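# Move wooden block from tote onto the stand's plate

## Task

Take the wooden block out of the tote and leave it resting on the stand's top plate. The stand's post is already locked at the correct height and must still be locked at that height at the end; lowering it quickly can cause failure even if a robot is holding it. The tote must finish entirely on the work bench with nothing hanging past the edge. Any number of robots may help. At the end every robot must have released and moved away, no robot may be fallen or tilted, and the result must stay in place without a robot supporting it.

## Robot and tools

Robots: r1 and r2 are identical Hello Robot Stretch 3 units. Each has a base with two drive wheels and a passive rear omni wheel, a lift carriage on a mast, and a telescoping arm that reaches out to the robot's right. The gripper can only go forward or back by driving the base. The base is 0.33 m long and 0.34 m wide and cannot move sideways. It pivots about the point between the drive wheels, 0.05 m behind its front edge. With the arm drawn in and the wrist folded, the wrist pokes up to 0.06 m past the right side and a spin sweeps a 0.28 m radius; an unfolded level wrist reaches beyond that.

Frames: the base frame sits on the floor between the drive wheels, x forward, y left, z up. hand_pose is in this frame, located where the closed fingertips meet; with all wrist joints at zero its x axis is up, y points back toward the mast, z toward the rear. Fingertips are round pads 0.04 m wide and sit slightly nearer the wrist when wide open. The odometry frame is the base frame at the start of the scene. Each robot reports in its own frames, so their relative placement can only be judged from images, lidar_m, wrist_depth_mm and head_depth_mm.

execute_actions: argument actions is a list holding one action or nothing (empty just returns state and images). The action is an object keyed by "r1" and/or "r2". Per robot:
- base: one command only. {"translate_m": d} is a relative drive of d metres from the base's last reported position, forward positive, range -1 to 1. {"rotate_rad": d} is a relative spin in radians, counter-clockwise (left) positive, range -3.2 to 3.2.
- joints: absolute targets by name: lift_m 0 to 1.1 (arm height on mast); arm_m 0 to 0.52 (extension); wrist_yaw_rad -1.345 to 4.42 (0 along the arm, positive toward the front, 3.0 folded over the base); wrist_pitch_rad -1.57 to 0.451 (0 level, negative tips fingertips down); wrist_roll_rad -2.911 to 2.911 (0 fingers side by side, level); gripper_m -0.089 to 0.179 (bigger is wider; actual fingertip gap is smaller by about 0.007 nearly closed, 0.025 wide open, and zero below 0.007); head_pan_rad -3.953 to 1.73 (0 forward, positive left, -1.57 along the arm); head_tilt_rad -1.53 to 0.419 (negative down).
- contact_limits: {"arm_m": effort percent 1 to 100}; the arm motion halts with contact_stop near that effort, and it caps holding force until the next action.
All motions begin together; none lasts beyond 15 s. Anything left out may still be driving to an older target without the status lines showing it. An unknown key or out-of-range number rejects the whole call. cameras picks images: r1_head_camera, r1_nav_camera, r1_wrist_camera, r2_head_camera, r2_nav_camera, r2_wrist_camera or "all"; omitted or null means all, [] means none. If a result reports a stop, later calls in that same reply are skipped.

wait: seconds 0 to 10; nothing new is commanded and the world keeps running. zoom_image: camera plus region [x0, y0, x1, y1] in pixels from the top-left, at most 504 by 504, only on cameras with full images in the latest result. Head images are 896x504, nav 672x504 fisheye, wrist 644x364. finished_scene: scene is the current scene number; it is final and reports success. Replying with no tool call ends the run.

Results: pictures lists image order. joint_positions are current values. base_status/joint_status: done (base wheels turned the full amount even if slipping), off_target (stopped short, possibly still pushing), contact_stop, time_out, torque_fault (target dropped; joint holds, unless slack or off). on_its_own covers things not commanded; its "held at" is a target, not a position. motor_effort is percent of max, positive toward higher values, peak in brackets; readings carry fixed bias and noise. Positive wheel effort pushes forward. lidar_m: 12 sectors of 30 degrees, first straight ahead then counter-clockwise (4th left, 7th behind, 10th right), scan plane 0.17 m up, 0.15 to 12 m, "-" empty; sees table legs not tops, misses glass, sees the other robot. wrist_depth_mm (45 to 1000) and head_depth_mm (280 to 4000, head image is sideways) are 7x7 grids of median depth. base_odometry uses wheel counts; heading -3.142 to 3.142, left positive; turned_by_wheels and turned_by_imu are turns since last result; base_tilt in degrees, forward and right positive, up to about 4 degrees of fixed bias.

Speed: the base moves at 0.30 m/s and 1.9 rad/s only when lift_m under 0.30, arm_m under 0.03 and wrist_yaw_rad over 2.54; otherwise 0.10 m/s and 0.63 rad/s.

Gripper: close to a value below the object's width to grip (lower squeezes more; too hard triggers a stall guard that weakens grip). To let go, open at least 0.02 above where contact happened. Neither the reading nor done proves a grasp. To re-squeeze, send a new value.

Cautions: fold or unfold the wrist only with lift_m 0.32 to 0.95, wrist_pitch_rad -0.4 and roll near 0; once folded the lift may go to 0.25. With yaw below -0.4 keep pitch at -0.5 or lower. Arm and lift stop and go slack on firm contact; a slack lift can sink under load or be pushed up by closing fingers on a surface. Base, wrist and head never stop on contact; wrist servos shut off for 10 s after sustained strain. Pushing an immovable thing with the gripper above about 0.45 m, pushing again after a contact_stop, or driving while gripping something fixed can tip the robot; snagging furniture, especially reversing, too. If base_tilt leans, back out in small steps, free the gripper, and lower lift_m to about 0.2. Robots must never press into each other: once bases touch, even millimetres more is a hard press. Equal commands give slightly different travel (up to 2.5 cm per metre), which matters when sharing a load. Lower the stand's post slowly if touched, avoid drops, slams and hard pushes, and note loose objects may occasionally get nudged. While you think, the robots hold their last command.

Each tool is called after "Request:" in YAML: its name, and indented under it one key for each argument.

## Session

Request:
execute_actions:
  actions: []

Scene clock: 0.00 s.
r1.base_odometry: x=+0.000 y=+0.000 heading=+0.000 (m, m, rad; r1's odometry frame)
r1.turned_by_wheels: +0.000 (rad since the last result)
r1.turned_by_imu: +0.000 (rad since the last result)
r1.base_tilt: forward=+0.9 right=-0.5 (deg)
r1.lidar_m: 1.85 1.25 2.27 2.23 1.13 0.92 0.91 1.00 1.56 3.12 3.43 1.68
r1.head_depth_mm: 1942 2914 3805 3805 3869 3798 2469 / 1912 2802 3887 3813 3749 3771 2493 / 1920 2827 3966 3908 3899 3874 2501 / 1927 2862 3896 3975 3982 3967 2475 / 1919 2838 - 3987 - 3859 2504 / 1926 2802 - - 3971 1792 2449 / 1897 2812 - - - 1659 1255
r1.base_status: not commanded
r1.joint_positions: lift_m=+0.349 arm_m=+0.000 wrist_yaw_rad=+2.920 wrist_pitch_rad=-0.533 wrist_roll_rad=-0.004 gripper_m=+0.037 head_pan_rad=-0.001 head_tilt_rad=+0.013
r1.joint_status: not commanded
r1.motor_effort: left_wheel=+0 right_wheel=+0 lift_m=+18 arm_m=+0 wrist_yaw_rad=-1 wrist_pitch_rad=+5 wrist_roll_rad=+0 gripper_m=-1 head_pan_rad=+1 head_tilt_rad=+1 (%)
r1.hand_pose: x=+0.0245 y=+0.0585 z=+0.3369 quat_wxyz=(+0.261, +0.697, +0.110, +0.659) (m; r1's base frame)
r1.wrist_depth_mm: - - - - - - - / - - - - - - - / 923 - 925 929 908 916 931 / 735 - 731 739 731 744 748 / 613 593 628 607 618 611 626 / 522 529 - 530 547 525 524 / 458 - - 467 459 461 471
r2.base_odometry: x=+0.000 y=+0.000 heading=+0.000 (m, m, rad; r2's odometry frame)
r2.turned_by_wheels: +0.000 (rad since the last result)
r2.turned_by_imu: +0.000 (rad since the last result)
r2.base_tilt: forward=+0.7 right=-0.3 (deg)
r2.lidar_m: 4.02 1.31 1.49 3.44 1.61 0.86 0.72 0.72 0.81 1.32 3.48 3.92
r2.head_depth_mm: 2067 2653 - - - 3507 2409 / 2090 2932 - - - 3474 2373 / 2097 3239 - - - 3503 2350 / 2091 3247 - - - 3379 2313 / 2117 3289 - - - 3377 2295 / 2124 3359 3898 3959 - 3280 2275 / 2162 3458 3812 3934 3888 3287 2229
r2.base_status: not commanded
r2.joint_positions: lift_m=+0.598 arm_m=+0.001 wrist_yaw_rad=+3.025 wrist_pitch_rad=-0.504 wrist_roll_rad=+0.016 gripper_m=+0.037 head_pan_rad=-0.002 head_tilt_rad=-0.005
r2.joint_status: not commanded
r2.motor_effort: left_wheel=+0 right_wheel=-1 lift_m=+21 arm_m=+0 wrist_yaw_rad=+0 wrist_pitch_rad=+4 wrist_roll_rad=+0 gripper_m=+0 head_pan_rad=+0 head_tilt_rad=+2 (%)
r2.hand_pose: x=+0.0036 y=+0.0655 z=+0.5922 quat_wxyz=(+0.217, +0.699, +0.134, +0.668) (m; r2's base frame)
r2.wrist_depth_mm: - - - - - - - / - - - - - - - / - - - - - - - / - - - - - - - / - 990 - 972 999 957 944 / 848 869 - 847 - 804 825 / 763 763 734 737 746 726 712
pictures: r1_head_camera (sideways: a quarter turn clockwise sets it upright), r1_nav_camera (sideways: a quarter turn counterclockwise sets it upright), r1_wrist_camera, r2_head_camera (sideways: a quarter turn clockwise sets it upright), r2_nav_camera (sideways: a quarter turn counterclockwise sets it upright), r2_wrist_camera
Images, in order (width x height): r1_head_camera 896x504, r1_nav_camera 672x504, r1_wrist_camera 644x364, r2_head_camera 896x504, r2_nav_camera 672x504, r2_wrist_camera 644x364.

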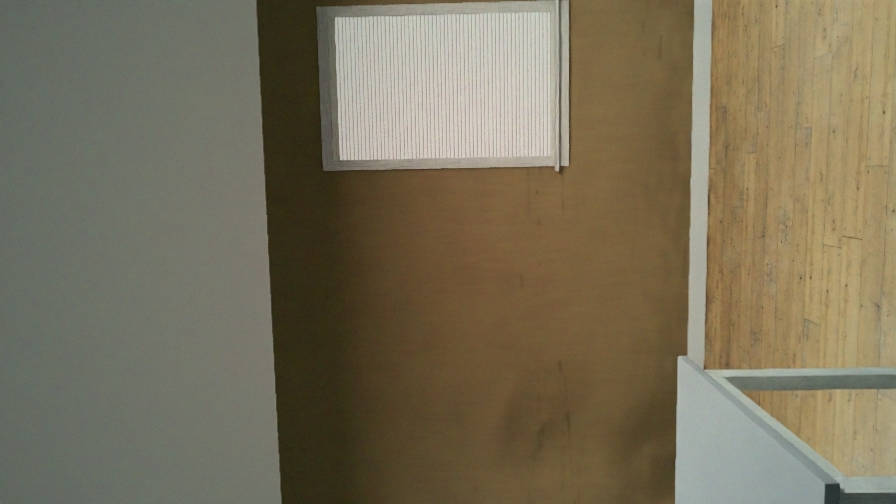

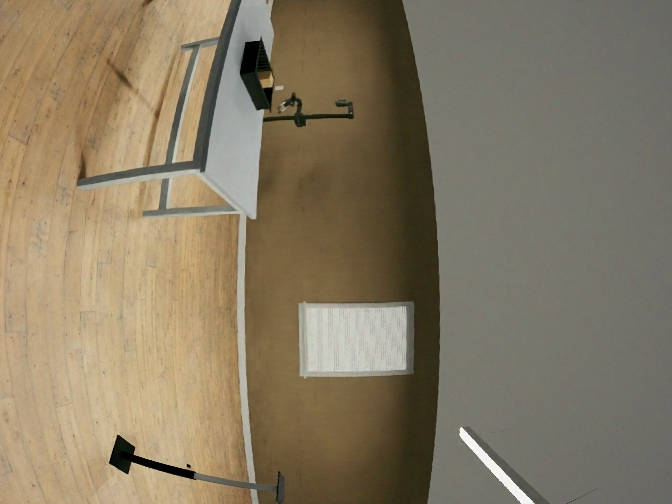

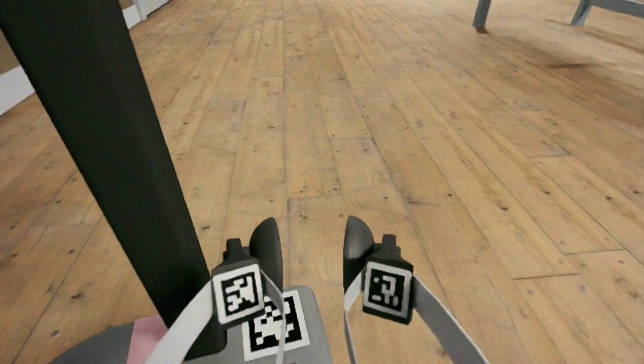

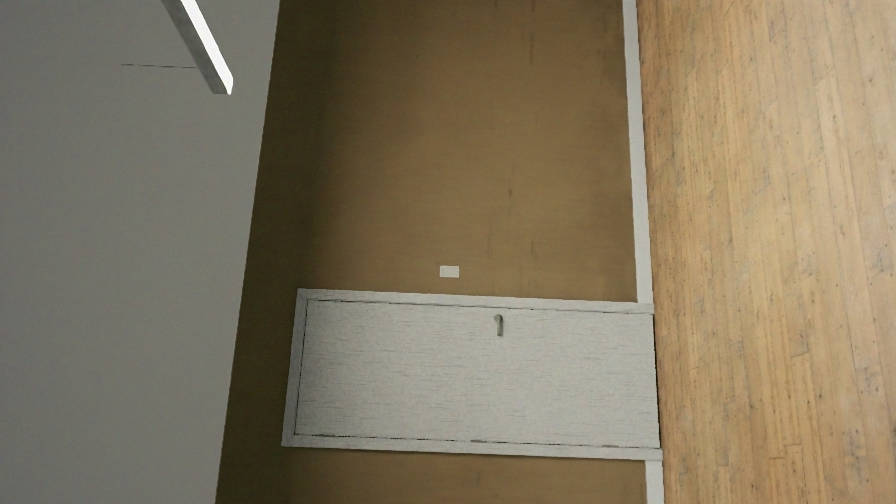

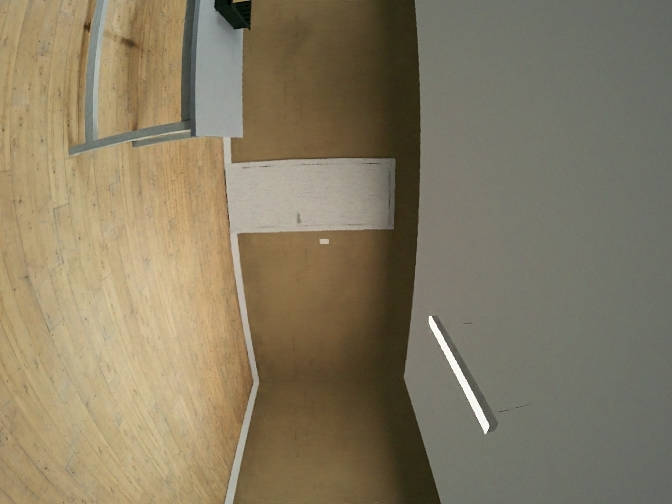

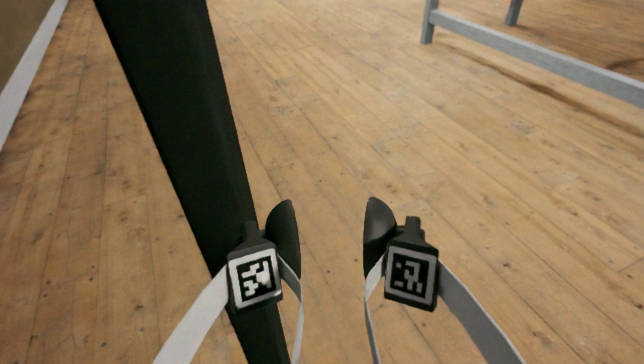

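Request:
execute_actions:
  actions:
    - {"r1":{"joints":{"head_pan_rad":0.7,"head_tilt_rad":-0.5}}}
  cameras: ["r1_head_camera"]

Scene clock: 4.77 s.
r1.base_odometry: x=+0.000 y=+0.000 heading=+0.000 (m, m, rad; r1's odometry frame)
r1.turned_by_wheels: +0.000 (rad since the last result)
r1.turned_by_imu: -0.001 (rad since the last result)
r1.base_tilt: forward=+0.7 right=-0.5 (deg)
r1.lidar_m: 1.85 1.25 2.27 2.24 1.13 0.92 0.91 1.00 1.57 3.12 3.43 1.68
r1.head_depth_mm: 3800 - 1868 1327 1958 1610 1366 / - - 1859 2367 2090 1668 1373 / - - 1770 2638 2107 1654 1380 / - - 1843 2747 2129 1655 1361 / - - 2212 2911 2083 1653 1367 / - - 2349 2733 2082 1658 1358 / - - - 2894 2095 1654 1368
r1.base_status: not commanded
r1.joint_positions: lift_m=+0.349 arm_m=+0.000 wrist_yaw_rad=+2.920 wrist_pitch_rad=-0.533 wrist_roll_rad=-0.004 gripper_m=+0.037 head_pan_rad=+0.693 head_tilt_rad=-0.493
r1.joint_status: all done
r1.motor_effort: left_wheel=-1(1) right_wheel=+0(0) lift_m=+18(18) arm_m=+0(0) wrist_yaw_rad=-1(1) wrist_pitch_rad=+5(4) wrist_roll_rad=+0(1) gripper_m=-1(1) head_pan_rad=+2(28) head_tilt_rad=-4(35) (%)
r1.hand_pose: x=+0.0245 y=+0.0585 z=+0.3369 quat_wxyz=(+0.261, +0.697, +0.110, +0.659) (m; r1's base frame)
r1.wrist_depth_mm: - - - - - - - / - - - - - - - / 885 - 928 919 912 920 944 / 746 - 729 737 738 733 730 / 618 596 633 602 630 619 621 / 521 523 - 528 543 531 538 / 462 - - 463 457 468 461
r2.base_odometry: x=+0.000 y=+0.000 heading=+0.000 (m, m, rad; r2's odometry frame)
r2.turned_by_wheels: +0.000 (rad since the last result)
r2.turned_by_imu: +0.000 (rad since the last result)
r2.base_tilt: forward=+0.7 right=-0.2 (deg)
r2.lidar_m: 4.01 1.32 1.47 3.45 1.60 0.86 0.72 0.72 0.81 1.32 3.49 3.92
r2.head_depth_mm: 2039 2742 - - - 3615 2374 / 2084 2926 - - - 3470 2370 / 2073 3194 - - - 3452 2348 / 2103 3224 - - - 3499 2321 / 2105 3249 - - - 3362 2278 / 2136 3288 3971 3888 3997 3310 2285 / 2150 3400 3798 3906 3864 3276 2286
r2.base_status: not commanded
r2.joint_positions: lift_m=+0.598 arm_m=+0.001 wrist_yaw_rad=+3.025 wrist_pitch_rad=-0.504 wrist_roll_rad=+0.016 gripper_m=+0.037 head_pan_rad=-0.002 head_tilt_rad=-0.005
r2.joint_status: not commanded
r2.motor_effort: left_wheel=+1(1) right_wheel=+0(1) lift_m=+21(21) arm_m=+0(0) wrist_yaw_rad=+0(0) wrist_pitch_rad=+5(4) wrist_roll_rad=+1(0) gripper_m=+0(0) head_pan_rad=-1(0) head_tilt_rad=+2(2) (%)
r2.hand_pose: x=+0.0036 y=+0.0655 z=+0.5922 quat_wxyz=(+0.217, +0.699, +0.134, +0.668) (m; r2's base frame)
r2.wrist_depth_mm: - - - - - - - / - - - - - - - / - - - - - - - / - - - - - - - / - - - - 969 939 919 / 880 858 - 827 - 824 804 / 758 758 731 748 749 723 726
pictures: r1_head_camera (sideways: a quarter turn clockwise sets it upright)
Images, in order (width x height): r1_head_camera 896x504.

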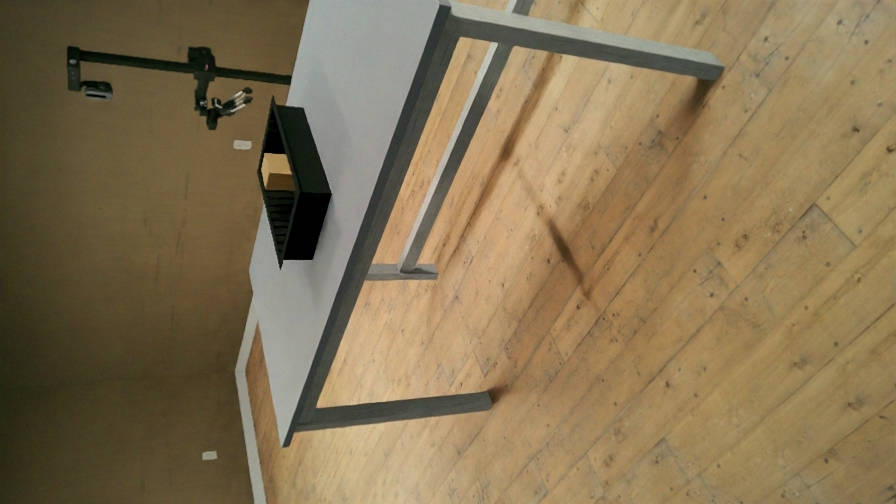

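Request:
execute_actions:
  actions:
    - {"r1":{"base":{"translate_m":0.6},"joints":{"lift_m":0.27}}}
  cameras: []

Request:
execute_actions:
  actions:
    - {"r1":{"base":{"rotate_rad":1.571}}}
  cameras: []

Request:
execute_actions:
  actions:
    - {"r1":{"base":{"translate_m":1.0},"joints":{"head_pan_rad":-1.3,"head_tilt_rad":-0.5}}}
  cameras: ["r1_head_camera"]

Scene clock: 21.13 s.
r1.base_odometry: x=+0.600 y=+0.000 heading=+0.000 (m, m, rad; r1's odometry frame)
r1.turned_by_wheels: +0.000 (rad since the last result)
r1.turned_by_imu: +0.001 (rad since the last result)
r1.base_tilt: forward=+0.8 right=-0.6 (deg)
r1.lidar_m: 1.26 0.70 1.95 3.69 1.85 1.51 1.50 1.65 2.58 3.22 1.29 3.30
r1.head_depth_mm: 3255 3442 3628 1181 1944 1571 1373 / 3453 3721 3902 1168 975 1660 1370 / 3751 - - 1181 869 941 1120 / - - 1614 1176 930 1653 1356 / - - 1587 1176 1952 1663 1375 / - - 1815 1242 2090 1641 1361 / - - 1821 1379 2094 1674 1355
r1.base_status: done
r1.joint_positions: lift_m=+0.270 arm_m=+0.000 wrist_yaw_rad=+2.920 wrist_pitch_rad=-0.533 wrist_roll_rad=-0.004 gripper_m=+0.037 head_pan_rad=+0.693 head_tilt_rad=-0.494
r1.joint_status: all done
r1.motor_effort: left_wheel=-1(9) right_wheel=+0(7) lift_m=+14(17) arm_m=+0(1) wrist_yaw_rad=-1(0) wrist_pitch_rad=+4(4) wrist_roll_rad=+0(0) gripper_m=-1(0) head_pan_rad=+2(2) head_tilt_rad=-3(4) (%)
r1.hand_pose: x=+0.0245 y=+0.0584 z=+0.2580 quat_wxyz=(+0.261, +0.697, +0.111, +0.659) (m; r1's base frame)
r1.wrist_depth_mm: - - - - - - - / - - - - - - 584 / 739 - 774 776 768 765 642 / 604 - 621 622 618 623 618 / 512 488 527 529 512 510 512 / 453 - - - 454 444 441 / - - - - 382 386 387
r2.base_odometry: x=+0.000 y=+0.000 heading=+0.000 (m, m, rad; r2's odometry frame)
r2.turned_by_wheels: +0.000 (rad since the last result)
r2.turned_by_imu: -0.001 (rad since the last result)
r2.base_tilt: forward=+0.7 right=-0.2 (deg)
r2.lidar_m: 3.99 1.32 1.48 3.46 1.60 0.86 0.72 0.72 0.81 1.32 3.49 3.92
r2.head_depth_mm: 2046 2688 - - - 3518 2340 / 2049 2955 - - - 3527 2368 / 2072 3221 - - - 3489 2309 / 2126 3274 - - - 3468 2291 / 2122 3242 - - - 3375 2267 / 2155 3266 3954 - 3999 3296 2275 / 2169 3346 3883 3824 3883 3282 2283
r2.base_status: not commanded
r2.joint_positions: lift_m=+0.598 arm_m=+0.001 wrist_yaw_rad=+3.025 wrist_pitch_rad=-0.504 wrist_roll_rad=+0.016 gripper_m=+0.037 head_pan_rad=-0.002 head_tilt_rad=-0.005
r2.joint_status: not commanded
r2.motor_effort: left_wheel=+1(1) right_wheel=-1(1) lift_m=+21(21) arm_m=+0(0) wrist_yaw_rad=+1(1) wrist_pitch_rad=+5(5) wrist_roll_rad=+0(1) gripper_m=+1(0) head_pan_rad=+1(0) head_tilt_rad=+2(2) (%)
r2.hand_pose: x=+0.0036 y=+0.0655 z=+0.5922 quat_wxyz=(+0.217, +0.699, +0.134, +0.668) (m; r2's base frame)
r2.wrist_depth_mm: - - - - - - - / - - - - - - - / - - - - - - - / - - - - - - - / 990 979 - - 992 947 919 / 890 888 - 843 - 838 818 / 786 751 736 724 738 707 721
pictures: none
No camera images: the call's "cameras" was empty. Leave "cameras" out to get every camera's image.

Scene clock: 23.33 s.
r1.base_odometry: x=+0.600 y=+0.000 heading=+1.571 (m, m, rad; r1's odometry frame)
r1.turned_by_wheels: +1.571 (rad since the last result)
r1.turned_by_imu: +1.584 (rad since the last result)
r1.base_tilt: forward=+0.7 right=-0.5 (deg)
r1.lidar_m: 3.75 1.87 1.51 1.50 1.65 2.57 3.23 1.29 3.30 1.26 0.70 1.95
r1.head_depth_mm: 2456 2712 3062 2832 2124 1673 1374 / 2174 2387 2694 2775 2101 1661 1376 / 1983 2153 2385 2599 2101 1664 1363 / 1812 1951 2142 2348 2086 1667 1363 / 1672 1775 1923 2103 2095 1663 1376 / 1518 1642 1756 1904 1995 1670 1354 / 1419 1508 1623 1750 1885 1659 1363
r1.base_status: done
r1.joint_positions: lift_m=+0.270 arm_m=+0.000 wrist_yaw_rad=+2.920 wrist_pitch_rad=-0.533 wrist_roll_rad=-0.004 gripper_m=+0.037 head_pan_rad=+0.693 head_tilt_rad=-0.495
r1.joint_status: not commanded
r1.motor_effort: left_wheel=-4(13) right_wheel=+3(11) lift_m=+14(14) arm_m=+0(1) wrist_yaw_rad=+0(1) wrist_pitch_rad=+5(5) wrist_roll_rad=+0(0) gripper_m=+0(1) head_pan_rad=+3(2) head_tilt_rad=-4(4) (%)
r1.hand_pose: x=+0.0245 y=+0.0584 z=+0.2580 quat_wxyz=(+0.261, +0.697, +0.111, +0.659) (m; r1's base frame)
r1.wrist_depth_mm: - - - - - - - / - - - - - - - / 738 - 778 780 784 773 792 / 601 - 606 616 622 618 619 / 513 494 526 530 515 518 524 / 445 - - - 452 438 443 / - - - - 380 386 383
r2.base_odometry: x=+0.000 y=+0.000 heading=+0.000 (m, m, rad; r2's odometry frame)
r2.turned_by_wheels: +0.000 (rad since the last result)
r2.turned_by_imu: +0.000 (rad since the last result)
r2.base_tilt: forward=+0.4 right=-0.2 (deg)
r2.lidar_m: 4.03 1.32 1.48 3.44 1.61 0.86 0.72 0.72 0.81 1.32 3.48 3.93
r2.head_depth_mm: 2068 2673 - - - 3541 2379 / 2071 2949 - - - 3506 2343 / 2089 3233 - - - 3419 2345 / 2093 3206 - - - 3453 2343 / 2111 3299 - - - 3299 2276 / 2130 3386 3925 3933 3965 3393 2260 / 2144 3376 3806 3864 3857 3305 2264
r2.base_status: not commanded
r2.joint_positions: lift_m=+0.598 arm_m=+0.001 wrist_yaw_rad=+3.025 wrist_pitch_rad=-0.504 wrist_roll_rad=+0.016 gripper_m=+0.037 head_pan_rad=-0.002 head_tilt_rad=-0.005
r2.joint_status: not commanded
r2.motor_effort: left_wheel=+0(1) right_wheel=-1(1) lift_m=+21(21) arm_m=+0(1) wrist_yaw_rad=+0(0) wrist_pitch_rad=+4(5) wrist_roll_rad=+0(0) gripper_m=+0(0) head_pan_rad=+1(1) head_tilt_rad=+2(2) (%)
r2.hand_pose: x=+0.0036 y=+0.0655 z=+0.5922 quat_wxyz=(+0.217, +0.699, +0.134, +0.668) (m; r2's base frame)
r2.wrist_depth_mm: - - - - - - - / - - - - - - - / - - - - - - - / - - - - - - - / - 991 - 965 965 932 929 / 865 861 - 861 - 835 810 / 766 766 754 726 736 741 703
pictures: none
No camera images: the call's "cameras" was empty. Leave "cameras" out to get every camera's image.

Scene clock: 28.27 s.
r1.base_odometry: x=+0.600 y=+1.000 heading=+1.571 (m, m, rad; r1's odometry frame)
r1.turned_by_wheels: +0.000 (rad since the last result)
r1.turned_by_imu: +0.002 (rad since the last result)
r1.base_tilt: forward=+0.8 right=-0.5 (deg)
r1.lidar_m: 3.35 1.67 1.36 1.35 1.48 2.30 4.20 0.86 0.87 1.34 1.12 4.62
r1.head_depth_mm: 2927 3162 3375 1114 859 1561 1374 / 3075 3295 3492 1071 863 1605 1373 / 3091 3364 3591 1044 887 1658 1364 / 3293 3393 3834 1172 917 1661 1372 / 3346 3703 3901 1178 962 1658 1368 / 3598 3735 - 1171 1872 1634 1368 / 3698 - - 1167 1955 1649 1366
r1.base_status: done
r1.joint_positions: lift_m=+0.270 arm_m=+0.000 wrist_yaw_rad=+2.920 wrist_pitch_rad=-0.533 wrist_roll_rad=-0.004 gripper_m=+0.037 head_pan_rad=-1.293 head_tilt_rad=-0.495
r1.joint_status: all done
r1.motor_effort: left_wheel=-5(10) right_wheel=+3(10) lift_m=+14(14) arm_m=+0(1) wrist_yaw_rad=+0(0) wrist_pitch_rad=+5(5) wrist_roll_rad=+0(0) gripper_m=-1(1) head_pan_rad=-3(25) head_tilt_rad=-3(4) (%)
r1.hand_pose: x=+0.0245 y=+0.0584 z=+0.2580 quat_wxyz=(+0.261, +0.697, +0.111, +0.659) (m; r1's base frame)
r1.wrist_depth_mm: - - - - - - - / - - - - - - - / 746 - 751 770 762 783 761 / 601 - 617 619 610 621 623 / 505 490 528 531 516 512 520 / 447 - - - 447 439 443 / - - - - 377 388 389
r2.base_odometry: x=+0.000 y=+0.000 heading=+0.000 (m, m, rad; r2's odometry frame)
r2.turned_by_wheels: +0.000 (rad since the last result)
r2.turned_by_imu: -0.001 (rad since the last result)
r2.base_tilt: forward=+0.6 right=-0.2 (deg)
r2.lidar_m: 3.99 1.32 1.48 3.45 1.60 0.86 0.72 0.72 0.81 1.33 3.48 3.91
r2.head_depth_mm: 2038 2660 - - - 3497 2389 / 2083 2961 - - - 3603 2353 / 2085 3191 - - - 3437 2312 / 2097 3229 - - - 3413 2304 / 2109 3255 - - - 3343 2296 / 2161 3352 3941 3904 3940 3383 2306 / 2157 3315 3813 3953 3851 3300 2249
r2.base_status: not commanded
r2.joint_positions: lift_m=+0.598 arm_m=+0.001 wrist_yaw_rad=+3.025 wrist_pitch_rad=-0.504 wrist_roll_rad=+0.016 gripper_m=+0.037 head_pan_rad=-0.002 head_tilt_rad=-0.005
r2.joint_status: not commanded
r2.motor_effort: left_wheel=+1(1) right_wheel=-1(1) lift_m=+20(21) arm_m=+0(0) wrist_yaw_rad=+0(1) wrist_pitch_rad=+5(5) wrist_roll_rad=+0(1) gripper_m=+0(0) head_pan_rad=+0(0) head_tilt_rad=+2(2) (%)
r2.hand_pose: x=+0.0036 y=+0.0655 z=+0.5922 quat_wxyz=(+0.217, +0.699, +0.134, +0.668) (m; r2's base frame)
r2.wrist_depth_mm: - - - - - - - / - - - - - - - / - - - - - - - / - - - - - - - / 999 - - 951 974 918 902 / 865 852 - 872 - 819 813 / 769 761 731 743 738 726 722
pictures: r1_head_camera (sideways: a quarter turn clockwise sets it upright)
Images, in order (width x height): r1_head_camera 896x504.

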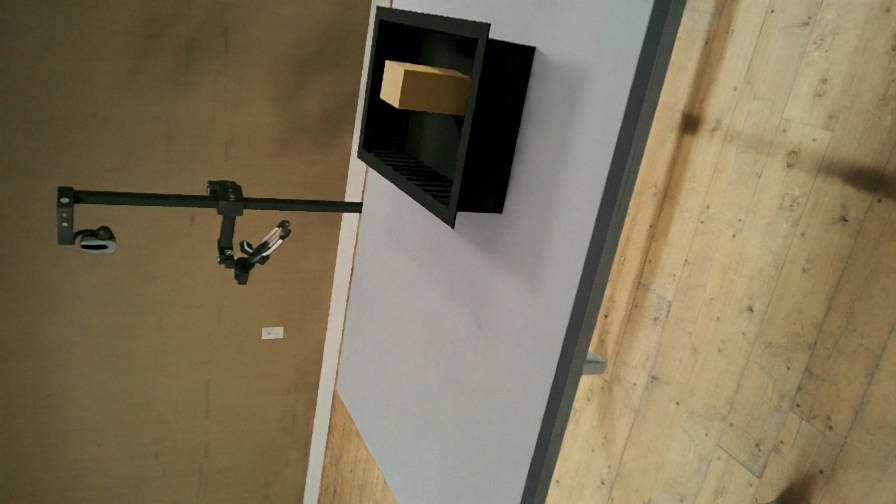

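Request:
execute_actions:
  actions:
    - {"r1":{"joints":{"lift_m":0.9,"wrist_pitch_rad":-0.4}}}
  cameras: []

Request:
execute_actions:
  actions:
    - {"r1":{"joints":{"wrist_yaw_rad":0,"gripper_m":0.15}}}
  cameras: []

Request:
execute_actions:
  actions:
    - {"r1":{"joints":{"lift_m":1.1,"arm_m":0.5,"wrist_pitch_rad":-0.8}}}
  cameras: ["r1_head_camera","r1_wrist_camera"]

Scene clock: 44.67 s.
r1.base_odometry: x=+0.600 y=+1.000 heading=+1.571 (m, m, rad; r1's odometry frame)
r1.turned_by_wheels: +0.000 (rad since the last result)
r1.turned_by_imu: -0.002 (rad since the last result)
r1.base_tilt: forward=+0.8 right=-0.5 (deg)
r1.lidar_m: 3.33 1.67 1.36 1.35 1.48 2.30 4.21 0.86 0.87 1.34 1.12 4.62
r1.head_depth_mm: 2867 3152 3334 1117 862 1565 1382 / 2995 3267 3510 1072 861 1613 1403 / 3140 3418 3627 1043 884 1655 1438 / 3221 3478 3748 1172 917 1658 1367 / 3359 3619 3929 1165 963 1669 1366 / 3495 3812 - 1169 1878 1650 1357 / 3661 - - 1164 1942 1658 1363
r1.base_status: not commanded
r1.joint_positions: lift_m=+0.900 arm_m=+0.000 wrist_yaw_rad=+2.920 wrist_pitch_rad=-0.420 wrist_roll_rad=-0.004 gripper_m=+0.037 head_pan_rad=-1.293 head_tilt_rad=-0.495
r1.joint_status: all done
r1.motor_effort: left_wheel=-5(4) right_wheel=+3(3) lift_m=+22(22) arm_m=-1(0) wrist_yaw_rad=+0(1) wrist_pitch_rad=+8(9) wrist_roll_rad=+0(0) gripper_m=-1(0) head_pan_rad=-2(2) head_tilt_rad=-4(4) (%)
r1.hand_pose: x=+0.0280 y=+0.0737 z=+0.9119 quat_wxyz=(+0.223, +0.702, +0.071, +0.673) (m; r1's base frame)
r1.wrist_depth_mm: - - - - - - - / - - - - - - - / - - - - - - - / - - - - - - - / - - - - - - - / - - - - - - - / - - - - - - -
r2.base_odometry: x=+0.000 y=+0.000 heading=+0.000 (m, m, rad; r2's odometry frame)
r2.turned_by_wheels: +0.000 (rad since the last result)
r2.turned_by_imu: -0.001 (rad since the last result)
r2.base_tilt: forward=+0.6 right=-0.1 (deg)
r2.lidar_m: 4.01 1.31 1.48 3.43 1.60 0.86 0.72 0.72 0.81 1.32 3.48 3.94
r2.head_depth_mm: 2069 2720 - - - 3578 2366 / 2067 2921 - - - 3463 2326 / 2097 3225 - - - 3469 2315 / 2116 3254 - - - 3425 2316 / 2108 3289 - - - 3399 2289 / 2148 3294 3867 3917 - 3344 2275 / 2165 3369 3789 3871 3825 3348 2272
r2.base_status: not commanded
r2.joint_positions: lift_m=+0.598 arm_m=+0.001 wrist_yaw_rad=+3.025 wrist_pitch_rad=-0.504 wrist_roll_rad=+0.016 gripper_m=+0.037 head_pan_rad=-0.002 head_tilt_rad=-0.005
r2.joint_status: not commanded
r2.motor_effort: left_wheel=+1(1) right_wheel=-1(1) lift_m=+21(21) arm_m=+0(0) wrist_yaw_rad=+0(0) wrist_pitch_rad=+5(5) wrist_roll_rad=+1(0) gripper_m=-1(0) head_pan_rad=+0(0) head_tilt_rad=+2(2) (%)
r2.hand_pose: x=+0.0036 y=+0.0655 z=+0.5922 quat_wxyz=(+0.217, +0.699, +0.134, +0.668) (m; r2's base frame)
r2.wrist_depth_mm: - - - - - - - / - - - - - - - / - - - - - - - / - - - - - - - / 1000 - - 935 971 964 916 / 872 854 - 858 - 831 790 / 763 749 739 740 750 723 716
pictures: none
No camera images: the call's "cameras" was empty. Leave "cameras" out to get every camera's image.

Scene clock: 47.13 s.
r1.base_odometry: x=+0.600 y=+1.000 heading=+1.571 (m, m, rad; r1's odometry frame)
r1.turned_by_wheels: +0.000 (rad since the last result)
r1.turned_by_imu: +0.000 (rad since the last result)
r1.base_tilt: forward=+0.8 right=-0.5 (deg)
r1.lidar_m: 3.34 1.67 1.36 1.35 1.49 2.30 4.22 0.86 0.87 1.34 1.12 4.63
r1.head_depth_mm: 2929 3176 3378 1117 868 1602 - / 3007 3228 3501 1071 863 1653 - / 3119 3383 3579 1047 884 1723 1366 / 3248 3422 3784 1174 924 1671 1368 / 3387 3761 3938 1175 962 1657 1363 / 3535 3762 - 1173 1882 1647 1372 / 3667 3941 - 1169 1938 1649 1362
r1.base_status: not commanded
r1.joint_positions: lift_m=+0.900 arm_m=+0.000 wrist_yaw_rad=+0.002 wrist_pitch_rad=-0.420 wrist_roll_rad=-0.004 gripper_m=+0.150 head_pan_rad=-1.293 head_tilt_rad=-0.495
r1.joint_status: all done
r1.motor_effort: left_wheel=-4(4) right_wheel=+3(3) lift_m=+22(22) arm_m=+0(0) wrist_yaw_rad=-3(4) wrist_pitch_rad=+8(8) wrist_roll_rad=+0(0) gripper_m=-1(80) head_pan_rad=-2(2) head_tilt_rad=-3(4) (%)
r1.hand_pose: x=-0.0210 y=-0.3690 z=+0.9119 quat_wxyz=(+0.693, +0.149, -0.690, -0.147) (m; r1's base frame)
r1.wrist_depth_mm: - - - - - - - / - - 929 847 - - - / 664 658 644 633 662 664 682 / 552 551 525 506 502 501 511 / - - - - - 519 516 / - - - - - - - / - - - - - - 639
r2.base_odometry: x=+0.000 y=+0.000 heading=+0.000 (m, m, rad; r2's odometry frame)
r2.turned_by_wheels: +0.000 (rad since the last result)
r2.turned_by_imu: +0.000 (rad since the last result)
r2.base_tilt: forward=+0.6 right=-0.1 (deg)
r2.lidar_m: 4.00 1.31 1.48 3.44 1.60 0.86 0.72 0.72 0.81 1.32 3.49 3.91
r2.head_depth_mm: 2052 2756 - - - 3533 2369 / 2066 2906 - - - 3531 2344 / 2118 3194 - - - 3521 2339 / 2130 3217 - - - 3416 2318 / 2128 3276 - - - 3391 2292 / 2162 3317 3990 - - 3329 2302 / 2164 3364 3846 3866 3820 3284 2252
r2.base_status: not commanded
r2.joint_positions: lift_m=+0.598 arm_m=+0.001 wrist_yaw_rad=+3.025 wrist_pitch_rad=-0.504 wrist_roll_rad=+0.016 gripper_m=+0.037 head_pan_rad=-0.002 head_tilt_rad=-0.005
r2.joint_status: not commanded
r2.motor_effort: left_wheel=+1(1) right_wheel=-1(1) lift_m=+21(21) arm_m=+0(0) wrist_yaw_rad=+1(1) wrist_pitch_rad=+4(5) wrist_roll_rad=+1(0) gripper_m=-1(3) head_pan_rad=+0(0) head_tilt_rad=+2(2) (%)
r2.hand_pose: x=+0.0036 y=+0.0655 z=+0.5922 quat_wxyz=(+0.217, +0.699, +0.134, +0.668) (m; r2's base frame)
r2.wrist_depth_mm: - - - - - - - / - - - - - - - / - - - - - - - / - - - - - - - / 989 - - 978 981 940 933 / 890 872 - 851 - 798 832 / 774 775 721 737 741 719 724
pictures: none
No camera images: the call's "cameras" was empty. Leave "cameras" out to get every camera's image.

Scene clock: 52.00 s.
r1.base_odometry: x=+0.600 y=+1.000 heading=+1.571 (m, m, rad; r1's odometry frame)
r1.turned_by_wheels: +0.000 (rad since the last result)
r1.turned_by_imu: -0.001 (rad since the last result)
r1.base_tilt: forward=+0.8 right=-0.5 (deg)
r1.lidar_m: 3.34 1.67 1.36 1.35 1.48 2.31 4.21 0.86 0.87 1.34 1.12 4.63
r1.head_depth_mm: 2877 - 3387 1110 864 1566 1370 / 3041 3284 3498 1071 863 1610 1371 / 3056 3370 3568 1044 882 1673 1364 / 3264 3408 3776 1170 913 1651 1367 / 3369 3707 3896 1171 965 1664 1366 / 3488 3821 - 1165 1882 1658 1366 / 3609 3969 - 1165 1927 1662 1361
r1.base_status: not commanded
r1.joint_positions: lift_m=+1.100 arm_m=+0.500 wrist_yaw_rad=+0.000 wrist_pitch_rad=-0.806 wrist_roll_rad=-0.004 gripper_m=+0.150 head_pan_rad=-1.293 head_tilt_rad=-0.495
r1.joint_status: all done
r1.motor_effort: left_wheel=-4(5) right_wheel=+3(3) lift_m=+22(23) arm_m=+6(6) wrist_yaw_rad=-1(3) wrist_pitch_rad=+3(7) wrist_roll_rad=+1(0) gripper_m=-1(0) head_pan_rad=-2(2) head_tilt_rad=-3(4) (%)
r1.hand_pose: x=-0.0216 y=-0.8045 z=+1.0369 quat_wxyz=(+0.652, +0.278, -0.649, -0.277) (m; r1's base frame)
r1.wrist_depth_mm: - - - - - - - / 659 671 608 586 686 694 693 / 571 574 545 441 594 593 601 / 511 511 494 486 527 518 526 / 458 445 459 457 463 480 469 / 417 406 402 399 422 - 428 / 378 379 384 386 385 381 392
r2.base_odometry: x=+0.000 y=+0.000 heading=+0.000 (m, m, rad; r2's odometry frame)
r2.turned_by_wheels: +0.000 (rad since the last result)
r2.turned_by_imu: -0.001 (rad since the last result)
r2.base_tilt: forward=+0.6 right=-0.2 (deg)
r2.lidar_m: 4.00 1.32 1.48 3.44 1.60 0.86 0.72 0.72 0.81 1.32 3.48 3.90
r2.head_depth_mm: 2056 2727 - - - 3519 2387 / 2066 2945 - - - 3506 2358 / 2069 3154 - - - 3544 2338 / 2081 3276 - - - 3463 2295 / 2115 3313 - - - 3395 2265 / 2129 3391 3951 - 3968 3328 2264 / 2149 3339 3769 3909 3926 3205 2263
r2.base_status: not commanded
r2.joint_positions: lift_m=+0.598 arm_m=+0.001 wrist_yaw_rad=+3.025 wrist_pitch_rad=-0.504 wrist_roll_rad=+0.016 gripper_m=+0.037 head_pan_rad=-0.002 head_tilt_rad=-0.005
r2.joint_status: not commanded
r2.motor_effort: left_wheel=+1(0) right_wheel=-1(1) lift_m=+21(21) arm_m=+1(0) wrist_yaw_rad=+1(0) wrist_pitch_rad=+4(5) wrist_roll_rad=+1(0) gripper_m=+0(1) head_pan_rad=+1(0) head_tilt_rad=+2(2) (%)
r2.hand_pose: x=+0.0036 y=+0.0655 z=+0.5922 quat_wxyz=(+0.217, +0.699, +0.134, +0.668) (m; r2's base frame)
r2.wrist_depth_mm: - - - - - - - / - - - - - - - / - - - - - - - / - - - - - - - / 996 - - 990 998 948 943 / 869 849 - 850 - 820 817 / 762 748 732 744 737 723 710
pictures: r1_head_camera (sideways: a quarter turn clockwise sets it upright), r1_wrist_camera
Images, in order (width x height): r1_head_camera 896x504, r1_wrist_camera 644x364.

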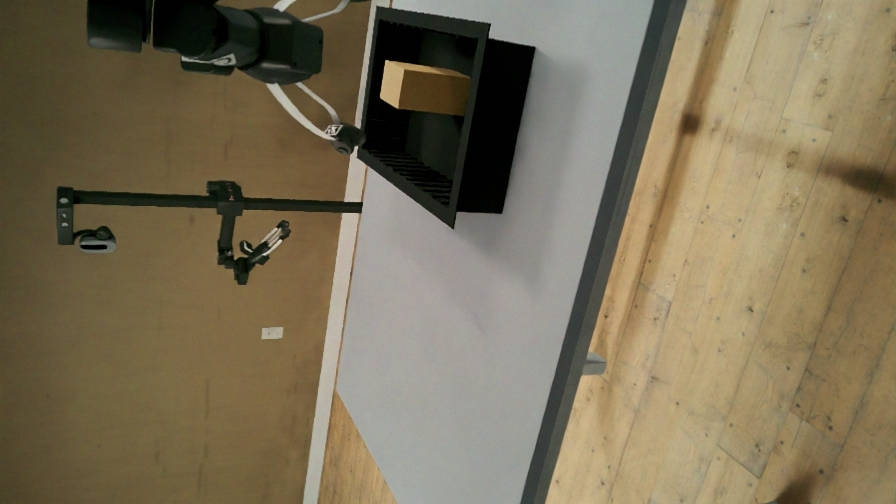

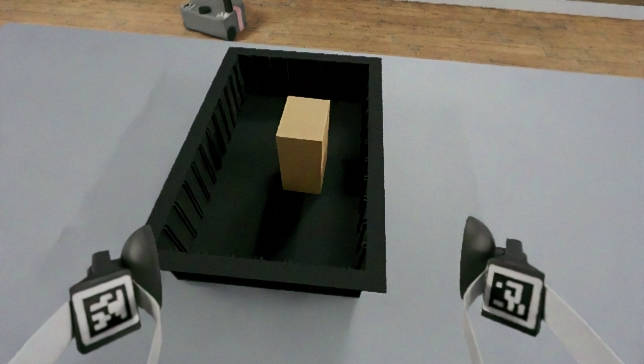

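Request:
execute_actions:
  actions:
    - {"r1":{"base":{"rotate_rad":-1.571},"joints":{"arm_m":0.0}}}
  cameras: []

Request:
execute_actions:
  actions:
    - {"r1":{"base":{"translate_m":0.22}}}
  cameras: []

Request:
execute_actions:
  actions:
    - {"r1":{"base":{"rotate_rad":1.571}}}
  cameras: []

Request:
execute_actions:
  actions:
    - {"r1":{"joints":{"arm_m":0.4,"wrist_pitch_rad":-1.3}}}
  cameras: ["r1_wrist_camera"]

Scene clock: 69.77 s.
r1.base_odometry: x=+0.600 y=+1.000 heading=+0.000 (m, m, rad; r1's odometry frame)
r1.turned_by_wheels: -1.571 (rad since the last result)
r1.turned_by_imu: -1.590 (rad since the last result)
r1.base_tilt: forward=+0.8 right=-0.5 (deg)
r1.lidar_m: 1.34 1.12 4.65 3.31 1.67 1.36 1.35 1.48 2.32 4.21 0.86 0.87
r1.head_depth_mm: 3647 3877 - - 2112 - - / 3722 - - 2861 2118 1569 1369 / 3866 - - 2881 2101 1612 1358 / - - - 2890 2098 1617 1368 / - - - 2768 2116 1651 1372 / - - - 2884 2100 1656 1359 / - - - 2863 2096 1665 1360
r1.base_status: done
r1.joint_positions: lift_m=+1.100 arm_m=+0.000 wrist_yaw_rad=+0.000 wrist_pitch_rad=-0.807 wrist_roll_rad=-0.004 gripper_m=+0.150 head_pan_rad=-1.293 head_tilt_rad=-0.495
r1.joint_status: all done
r1.motor_effort: left_wheel=+3(9) right_wheel=-3(8) lift_m=+22(22) arm_m=-6(5) wrist_yaw_rad=-1(0) wrist_pitch_rad=+3(3) wrist_roll_rad=+0(0) gripper_m=+0(2) head_pan_rad=-2(2) head_tilt_rad=-3(4) (%)
r1.hand_pose: x=-0.0216 y=-0.3053 z=+1.0368 quat_wxyz=(+0.652, +0.278, -0.649, -0.277) (m; r1's base frame)
r1.wrist_depth_mm: - - - - - - - / - - - - - - - / - - - - - - - / - - - - - - - / - - - - - - - / - - - - - - - / - - - - - - -
r2.base_odometry: x=+0.000 y=+0.000 heading=+0.000 (m, m, rad; r2's odometry frame)
r2.turned_by_wheels: +0.000 (rad since the last result)
r2.turned_by_imu: -0.001 (rad since the last result)
r2.base_tilt: forward=+0.7 right=-0.2 (deg)
r2.lidar_m: 4.00 1.31 1.48 3.45 1.60 0.86 0.72 0.72 0.81 1.32 3.50 3.90
r2.head_depth_mm: 2070 2726 - - - 3587 2349 / 2047 2966 - - - 3487 2340 / 2108 3197 - - - 3452 2317 / 2109 3209 - - - 3429 2313 / 2125 3307 - - - 3393 2291 / 2164 3324 3963 3964 3977 3360 2261 / 2162 3377 3851 3888 3862 3259 2288
r2.base_status: not commanded
r2.joint_positions: lift_m=+0.598 arm_m=+0.001 wrist_yaw_rad=+3.025 wrist_pitch_rad=-0.504 wrist_roll_rad=+0.016 gripper_m=+0.037 head_pan_rad=-0.002 head_tilt_rad=-0.005
r2.joint_status: not commanded
r2.motor_effort: left_wheel=+1(1) right_wheel=-1(1) lift_m=+21(21) arm_m=+0(0) wrist_yaw_rad=+1(1) wrist_pitch_rad=+4(5) wrist_roll_rad=+0(0) gripper_m=+0(0) head_pan_rad=+3(0) head_tilt_rad=+2(2) (%)
r2.hand_pose: x=+0.0036 y=+0.0655 z=+0.5922 quat_wxyz=(+0.217, +0.699, +0.134, +0.668) (m; r2's base frame)
r2.wrist_depth_mm: - - - - - - - / - - - - - - - / - - - - - - - / - - - - - - - / - - - 966 980 945 929 / 872 857 - 843 - 809 813 / 761 752 734 740 747 735 708
pictures: none
No camera images: the call's "cameras" was empty. Leave "cameras" out to get every camera's image.

Scene clock: 73.10 s.
r1.base_odometry: x=+0.820 y=+1.000 heading=+0.000 (m, m, rad; r1's odometry frame)
r1.turned_by_wheels: +0.000 (rad since the last result)
r1.turned_by_imu: +0.000 (rad since the last result)
r1.base_tilt: forward=+0.8 right=-0.5 (deg)
r1.lidar_m: 1.12 1.24 0.97 3.85 1.93 1.58 1.56 1.72 2.69 2.15 0.72 1.13
r1.head_depth_mm: 3680 3952 - - 2100 - - / 3780 - - 2865 2105 1576 1368 / 3917 - - 2860 2101 1611 1368 / - - - 2729 2108 1619 1362 / - - - 2847 2104 1655 1370 / - - - 2885 2017 1574 1094 / - - - 2846 858 923 1329
r1.base_status: done
r1.joint_positions: lift_m=+1.100 arm_m=+0.000 wrist_yaw_rad=+0.000 wrist_pitch_rad=-0.807 wrist_roll_rad=-0.004 gripper_m=+0.150 head_pan_rad=-1.293 head_tilt_rad=-0.495
r1.joint_status: not commanded
r1.motor_effort: left_wheel=+3(7) right_wheel=-3(4) lift_m=+22(22) arm_m=-5(5) wrist_yaw_rad=+0(0) wrist_pitch_rad=+3(3) wrist_roll_rad=+0(0) gripper_m=-2(1) head_pan_rad=-2(2) head_tilt_rad=-3(3) (%)
r1.hand_pose: x=-0.0216 y=-0.3053 z=+1.0368 quat_wxyz=(+0.652, +0.278, -0.649, -0.277) (m; r1's base frame)
r1.wrist_depth_mm: - - - - - - - / - - - - - - - / 579 - - - - - - / 514 - - - - - - / 493 - - - - - - / - - - - - - - / - - - - - - -
r2.base_odometry: x=+0.000 y=+0.000 heading=+0.000 (m, m, rad; r2's odometry frame)
r2.turned_by_wheels: +0.000 (rad since the last result)
r2.turned_by_imu: +0.000 (rad since the last result)
r2.base_tilt: forward=+0.5 right=-0.3 (deg)
r2.lidar_m: 4.02 1.31 1.48 3.47 1.60 0.86 0.72 0.72 0.81 1.32 3.49 3.90
r2.head_depth_mm: 2061 2720 - - - 3552 2369 / 2069 2956 - - - 3503 2349 / 2112 3215 - - - 3503 2316 / 2114 3298 - - - 3417 2291 / 2127 3246 - - - 3371 2278 / 2148 3354 3888 3931 - 3317 2276 / 2178 3353 3880 3809 3795 3314 2252
r2.base_status: not commanded
r2.joint_positions: lift_m=+0.598 arm_m=+0.001 wrist_yaw_rad=+3.025 wrist_pitch_rad=-0.504 wrist_roll_rad=+0.016 gripper_m=+0.037 head_pan_rad=-0.002 head_tilt_rad=-0.005
r2.joint_status: not commanded
r2.motor_effort: left_wheel=+1(1) right_wheel=+0(1) lift_m=+21(20) arm_m=+0(0) wrist_yaw_rad=+0(1) wrist_pitch_rad=+5(4) wrist_roll_rad=+0(0) gripper_m=+1(0) head_pan_rad=+0(1) head_tilt_rad=+2(2) (%)
r2.hand_pose: x=+0.0036 y=+0.0655 z=+0.5922 quat_wxyz=(+0.217, +0.699, +0.134, +0.668) (m; r2's base frame)
r2.wrist_depth_mm: - - - - - - - / - - - - - - - / - - - - - - - / - - - - - - - / 988 - - 975 972 933 914 / 883 849 - 836 - 797 807 / 768 767 708 725 722 721 722
pictures: none
No camera images: the call's "cameras" was empty. Leave "cameras" out to get every camera's image.

Scene clock: 76.57 s.
r1.base_odometry: x=+0.820 y=+1.000 heading=+1.571 (m, m, rad; r1's odometry frame)
r1.turned_by_wheels: +1.571 (rad since the last result)
r1.turned_by_imu: +1.588 (rad since the last result)
r1.base_tilt: forward=+0.8 right=-0.6 (deg)
r1.lidar_m: 3.88 1.92 1.58 1.56 1.72 2.68 2.15 0.72 1.13 1.13 1.24 0.97
r1.head_depth_mm: 2722 2930 3097 - 805 - - / 2805 3061 3318 1095 776 645 1268 / 2931 3100 3382 1097 788 664 1302 / 2994 3215 3620 1170 811 671 1364 / 3166 3444 3669 1172 862 704 1366 / 3257 3594 3868 1163 862 748 1369 / 3407 3723 - 1167 859 1524 1364
r1.base_status: done
r1.joint_positions: lift_m=+1.100 arm_m=+0.000 wrist_yaw_rad=+0.000 wrist_pitch_rad=-0.807 wrist_roll_rad=-0.004 gripper_m=+0.150 head_pan_rad=-1.293 head_tilt_rad=-0.495
r1.joint_status: not commanded
r1.motor_effort: left_wheel=-5(8) right_wheel=+4(6) lift_m=+22(22) arm_m=-5(6) wrist_yaw_rad=-1(0) wrist_pitch_rad=+3(3) wrist_roll_rad=+0(0) gripper_m=-1(0) head_pan_rad=-2(1) head_tilt_rad=-3(3) (%)
r1.hand_pose: x=-0.0216 y=-0.3053 z=+1.0368 quat_wxyz=(+0.652, +0.278, -0.649, -0.277) (m; r1's base frame)
r1.wrist_depth_mm: 761 775 769 669 816 806 - / 654 658 628 656 690 698 692 / 576 576 561 561 599 592 612 / 508 509 514 518 524 528 531 / - 486 487 471 471 484 476 / - - - - - - 452 / - - - - - - -
r2.base_odometry: x=+0.000 y=+0.000 heading=+0.000 (m, m, rad; r2's odometry frame)
r2.turned_by_wheels: +0.000 (rad since the last result)
r2.turned_by_imu: +0.000 (rad since the last result)
r2.base_tilt: forward=+0.5 right=-0.2 (deg)
r2.lidar_m: 4.02 1.31 1.48 3.46 1.60 0.86 0.72 0.72 0.81 1.32 3.48 3.93
r2.head_depth_mm: 2054 2706 - - - 3538 2387 / 2056 2959 - - - 3523 2342 / 2085 3190 - - - 3452 2328 / 2092 3255 - - - 3436 2320 / 2132 3281 - - - 3316 2302 / 2136 3334 3917 3989 - 3308 2294 / 2142 3402 3768 3860 3827 3340 2230
r2.base_status: not commanded
r2.joint_positions: lift_m=+0.598 arm_m=+0.001 wrist_yaw_rad=+3.025 wrist_pitch_rad=-0.504 wrist_roll_rad=+0.016 gripper_m=+0.037 head_pan_rad=-0.002 head_tilt_rad=-0.005
r2.joint_status: not commanded
r2.motor_effort: left_wheel=+1(1) right_wheel=-1(1) lift_m=+21(21) arm_m=+1(0) wrist_yaw_rad=+0(0) wrist_pitch_rad=+5(5) wrist_roll_rad=+0(0) gripper_m=+0(0) head_pan_rad=+0(1) head_tilt_rad=+2(2) (%)
r2.hand_pose: x=+0.0036 y=+0.0655 z=+0.5922 quat_wxyz=(+0.217, +0.699, +0.134, +0.668) (m; r2's base frame)
r2.wrist_depth_mm: - - - - - - - / - - - - - - - / - - - - - - - / - - - - - - - / - 982 - 971 988 911 966 / 870 877 - 834 - 814 832 / 755 756 762 741 726 720 709
pictures: none
No camera images: the call's "cameras" was empty. Leave "cameras" out to get every camera's image.

Scene clock: 80.70 s.
r1.base_odometry: x=+0.820 y=+1.000 heading=+1.571 (m, m, rad; r1's odometry frame)
r1.turned_by_wheels: +0.000 (rad since the last result)
r1.turned_by_imu: -0.001 (rad since the last result)
r1.base_tilt: forward=+0.7 right=-0.4 (deg)
r1.lidar_m: 3.87 1.92 1.58 1.57 1.72 2.68 2.16 0.72 1.13 1.12 1.23 0.97
r1.head_depth_mm: 2748 2939 - 1047 779 684 608 / 2819 3078 3282 1067 775 683 1276 / 2922 3077 3467 1103 787 682 1305 / 3037 3268 3607 1175 810 681 1375 / 3219 3424 3734 1166 861 701 1375 / 3348 3616 3903 1167 862 746 1365 / 3501 3751 - 1169 860 1510 1368
r1.base_status: not commanded
r1.joint_positions: lift_m=+1.100 arm_m=+0.400 wrist_yaw_rad=+0.000 wrist_pitch_rad=-1.298 wrist_roll_rad=-0.004 gripper_m=+0.150 head_pan_rad=-1.293 head_tilt_rad=-0.495
r1.joint_status: all done
r1.motor_effort: left_wheel=-5(5) right_wheel=+4(4) lift_m=+22(22) arm_m=+5(8) wrist_yaw_rad=+1(0) wrist_pitch_rad=-1(3) wrist_roll_rad=+1(0) gripper_m=+0(0) head_pan_rad=-2(2) head_tilt_rad=-4(3) (%)
r1.hand_pose: x=-0.0216 y=-0.5904 z=+0.9852 quat_wxyz=(+0.565, +0.428, -0.562, -0.427) (m; r1's base frame)
r1.wrist_depth_mm: 398 348 402 363 419 423 426 / 392 337 395 401 405 413 416 / 381 341 387 392 394 405 415 / 374 374 377 378 387 395 401 / 368 370 372 375 383 388 392 / 359 361 365 371 372 - 383 / - 356 355 362 365 369 375
r2.base_odometry: x=+0.000 y=+0.000 heading=+0.000 (m, m, rad; r2's odometry frame)
r2.turned_by_wheels: +0.000 (rad since the last result)
r2.turned_by_imu: +0.000 (rad since the last result)
r2.base_tilt: forward=+0.6 right=-0.2 (deg)
r2.lidar_m: 3.99 1.32 1.48 3.46 1.60 0.86 0.72 0.72 0.81 1.32 3.49 3.92
r2.head_depth_mm: 2060 2735 - - - 3559 2358 / 2044 2962 - - - 3498 2352 / 2078 3216 - - - 3431 2334 / 2113 3194 - - - 3472 2339 / 2127 3280 - - - 3387 2306 / 2139 3298 3981 3976 - 3346 2292 / 2148 3357 3781 3878 3876 3279 2253
r2.base_status: not commanded
r2.joint_positions: lift_m=+0.598 arm_m=+0.001 wrist_yaw_rad=+3.025 wrist_pitch_rad=-0.504 wrist_roll_rad=+0.016 gripper_m=+0.037 head_pan_rad=-0.002 head_tilt_rad=-0.005
r2.joint_status: not commanded
r2.motor_effort: left_wheel=+0(1) right_wheel=-1(1) lift_m=+21(21) arm_m=+0(0) wrist_yaw_rad=+1(1) wrist_pitch_rad=+5(4) wrist_roll_rad=+0(1) gripper_m=+0(0) head_pan_rad=+1(1) head_tilt_rad=+2(2) (%)
r2.hand_pose: x=+0.0036 y=+0.0655 z=+0.5922 quat_wxyz=(+0.217, +0.699, +0.134, +0.668) (m; r2's base frame)
r2.wrist_depth_mm: - - - - - - - / - - - - - - - / - - - - - - - / - - - - - - - / - 981 - 948 990 926 900 / 889 867 - 816 - 813 810 / 770 759 730 745 726 716 715
pictures: r1_wrist_camera
Images, in order (width x height): r1_wrist_camera 644x364.

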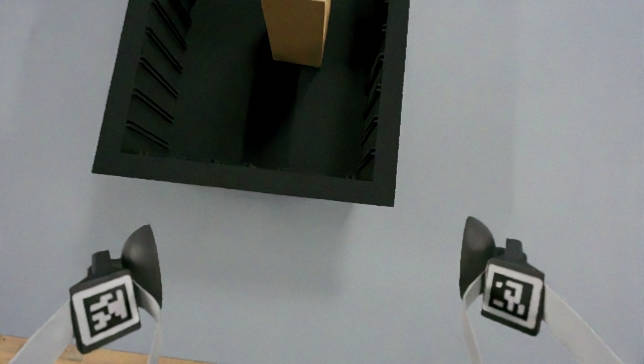

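Request:
execute_actions:
  actions:
    - {"r1":{"joints":{"arm_m":0.52,"wrist_pitch_rad":-1.0}}}
  cameras: ["r1_wrist_camera"]

Scene clock: 88.90 s.
r1.base_odometry: x=+0.820 y=+1.000 heading=+1.571 (m, m, rad; r1's odometry frame)
r1.turned_by_wheels: +0.000 (rad since the last result)
r1.turned_by_imu: -0.001 (rad since the last result)
r1.base_tilt: forward=+0.7 right=-0.4 (deg)
r1.lidar_m: 3.89 1.92 1.58 1.57 1.72 2.69 2.16 0.72 1.13 1.13 1.24 0.97
r1.head_depth_mm: 2741 - 3253 1059 781 680 610 / 2818 3063 3250 1076 775 683 1275 / 2911 3119 3396 1101 786 680 1302 / 3003 3253 3641 1167 815 684 1365 / 3141 3481 3712 1171 860 703 1364 / 3244 3609 3822 1176 857 744 1363 / 3485 3818 - 1171 861 1516 1355
r1.base_status: not commanded
r1.joint_positions: lift_m=+1.100 arm_m=+0.519 wrist_yaw_rad=+0.000 wrist_pitch_rad=-1.012 wrist_roll_rad=-0.004 gripper_m=+0.150 head_pan_rad=-1.293 head_tilt_rad=-0.495
r1.joint_status: all done
r1.motor_effort: left_wheel=-5(5) right_wheel=+4(4) lift_m=+22(22) arm_m=+6(6) wrist_yaw_rad=-1(0) wrist_pitch_rad=+5(6) wrist_roll_rad=+0(0) gripper_m=-1(0) head_pan_rad=-2(2) head_tilt_rad=-3(3) (%)
r1.hand_pose: x=-0.0216 y=-0.7798 z=+1.0084 quat_wxyz=(+0.620, +0.344, -0.617, -0.343) (m; r1's base frame)
r1.wrist_depth_mm: 535 549 554 - - - - / 498 504 417 425 517 521 538 / 464 466 455 466 466 488 483 / 431 423 428 314 439 451 458 / 400 394 400 295 403 422 425 / 376 352 378 377 382 - 393 / 355 326 356 362 358 364 369
r2.base_odometry: x=+0.000 y=+0.000 heading=+0.000 (m, m, rad; r2's odometry frame)
r2.turned_by_wheels: +0.000 (rad since the last result)
r2.turned_by_imu: -0.001 (rad since the last result)
r2.base_tilt: forward=+0.8 right=-0.2 (deg)
r2.lidar_m: 4.02 1.32 1.48 3.45 1.60 0.86 0.72 0.72 0.81 1.32 3.49 3.90
r2.head_depth_mm: 2064 2709 - - - 3521 2407 / 2050 2936 - - - 3533 2342 / 2068 3218 - - - 3459 2343 / 2107 3240 - - - 3462 2301 / 2135 3269 - - - 3369 2274 / 2140 3274 3969 - - 3333 2255 / 2152 3415 3891 3883 3838 3310 2276
r2.base_status: not commanded
r2.joint_positions: lift_m=+0.598 arm_m=+0.001 wrist_yaw_rad=+3.025 wrist_pitch_rad=-0.504 wrist_roll_rad=+0.016 gripper_m=+0.037 head_pan_rad=-0.002 head_tilt_rad=-0.005
r2.joint_status: not commanded
r2.motor_effort: left_wheel=+1(1) right_wheel=-1(1) lift_m=+21(21) arm_m=+1(0) wrist_yaw_rad=+0(1) wrist_pitch_rad=+4(5) wrist_roll_rad=+0(0) gripper_m=+1(1) head_pan_rad=+1(0) head_tilt_rad=+2(2) (%)
r2.hand_pose: x=+0.0036 y=+0.0655 z=+0.5922 quat_wxyz=(+0.217, +0.699, +0.134, +0.668) (m; r2's base frame)
r2.wrist_depth_mm: - - - - - - - / - - - - - - - / - - - - - - - / - - - - - - - / 987 984 - 988 991 956 912 / 834 877 - 833 - 812 803 / 776 756 713 751 746 723 720
pictures: r1_wrist_camera
Images, in order (width x height): r1_wrist_camera 644x364.

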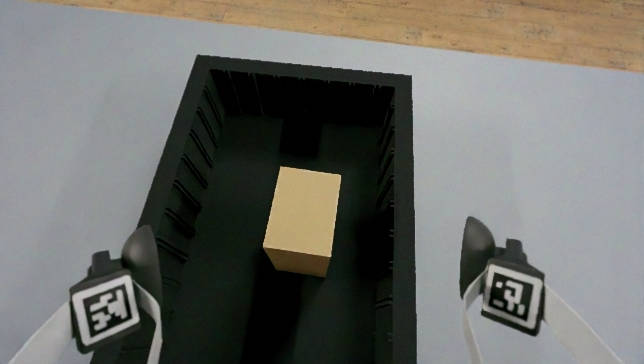

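Request:
execute_actions:
  actions:
    - {"r1":{"joints":{"lift_m":0.98,"gripper_m":0.11}}}
  cameras: ["r1_wrist_camera"]

Scene clock: 94.33 s.
r1.base_odometry: x=+0.820 y=+1.000 heading=+1.571 (m, m, rad; r1's odometry frame)
r1.turned_by_wheels: +0.000 (rad since the last result)
r1.turned_by_imu: -0.001 (rad since the last result)
r1.base_tilt: forward=+0.8 right=-0.5 (deg)
r1.lidar_m: 3.88 1.93 1.58 1.56 1.72 2.68 2.16 0.72 1.13 1.12 1.24 0.97
r1.head_depth_mm: 2770 2875 - 1037 780 682 608 / 2790 3071 3266 1020 778 682 1276 / 2902 3148 3387 1093 790 680 1312 / 3006 3303 3577 1176 815 681 1362 / 3173 3385 3704 1170 864 701 1364 / 3314 3609 3946 1170 860 746 1363 / 3440 3776 - 1160 861 1511 1353
r1.base_status: not commanded
r1.joint_positions: lift_m=+0.980 arm_m=+0.519 wrist_yaw_rad=+0.000 wrist_pitch_rad=-1.012 wrist_roll_rad=-0.004 gripper_m=+0.110 head_pan_rad=-1.293 head_tilt_rad=-0.495
r1.joint_status: all done
r1.motor_effort: left_wheel=-5(5) right_wheel=+4(4) lift_m=+14(21) arm_m=+6(6) wrist_yaw_rad=-1(0) wrist_pitch_rad=+5(5) wrist_roll_rad=+0(0) gripper_m=-1(82) head_pan_rad=-2(2) head_tilt_rad=-4(4) (%)
r1.hand_pose: x=-0.0216 y=-0.7798 z=+0.8889 quat_wxyz=(+0.620, +0.344, -0.617, -0.343) (m; r1's base frame)
r1.wrist_depth_mm: 386 293 342 331 315 405 411 / 353 263 357 360 299 372 373 / 324 268 325 194 278 343 346 / 216 275 299 182 265 320 320 / 203 273 283 257 285 296 298 / 205 255 269 271 268 279 278 / 202 248 253 255 241 258 263
r2.base_odometry: x=+0.000 y=+0.000 heading=+0.000 (m, m, rad; r2's odometry frame)
r2.turned_by_wheels: +0.000 (rad since the last result)
r2.turned_by_imu: -0.001 (rad since the last result)
r2.base_tilt: forward=+0.6 right=-0.1 (deg)
r2.lidar_m: 4.02 1.32 1.48 3.46 1.60 0.86 0.72 0.72 0.81 1.32 3.48 3.93
r2.head_depth_mm: 2067 2723 - - - 3519 2379 / 2075 2958 - - - 3438 2348 / 2066 3188 - - - 3412 2302 / 2096 3179 - - - 3473 2322 / 2111 3262 - - - 3384 2308 / 2132 3268 3958 3997 - 3348 2275 / 2168 3369 3807 3905 3883 3283 2268
r2.base_status: not commanded
r2.joint_positions: lift_m=+0.598 arm_m=+0.001 wrist_yaw_rad=+3.025 wrist_pitch_rad=-0.504 wrist_roll_rad=+0.016 gripper_m=+0.037 head_pan_rad=-0.002 head_tilt_rad=-0.005
r2.joint_status: not commanded
r2.motor_effort: left_wheel=+1(1) right_wheel=-1(0) lift_m=+21(21) arm_m=+0(0) wrist_yaw_rad=+1(0) wrist_pitch_rad=+5(5) wrist_roll_rad=+1(1) gripper_m=+0(0) head_pan_rad=-1(0) head_tilt_rad=+2(2) (%)
r2.hand_pose: x=+0.0036 y=+0.0655 z=+0.5922 quat_wxyz=(+0.217, +0.699, +0.134, +0.668) (m; r2's base frame)
r2.wrist_depth_mm: - - - - - - - / - - - - - - - / - - - - - - - / - - - - - - - / 979 985 - 977 967 927 939 / 866 890 - 832 - 813 810 / 770 769 743 750 736 722 715
pictures: r1_wrist_camera
Images, in order (width x height): r1_wrist_camera 644x364.

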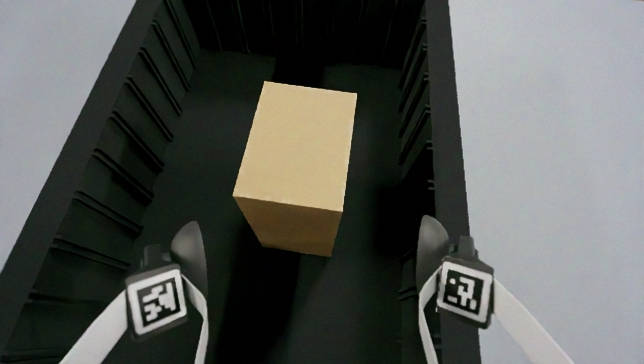

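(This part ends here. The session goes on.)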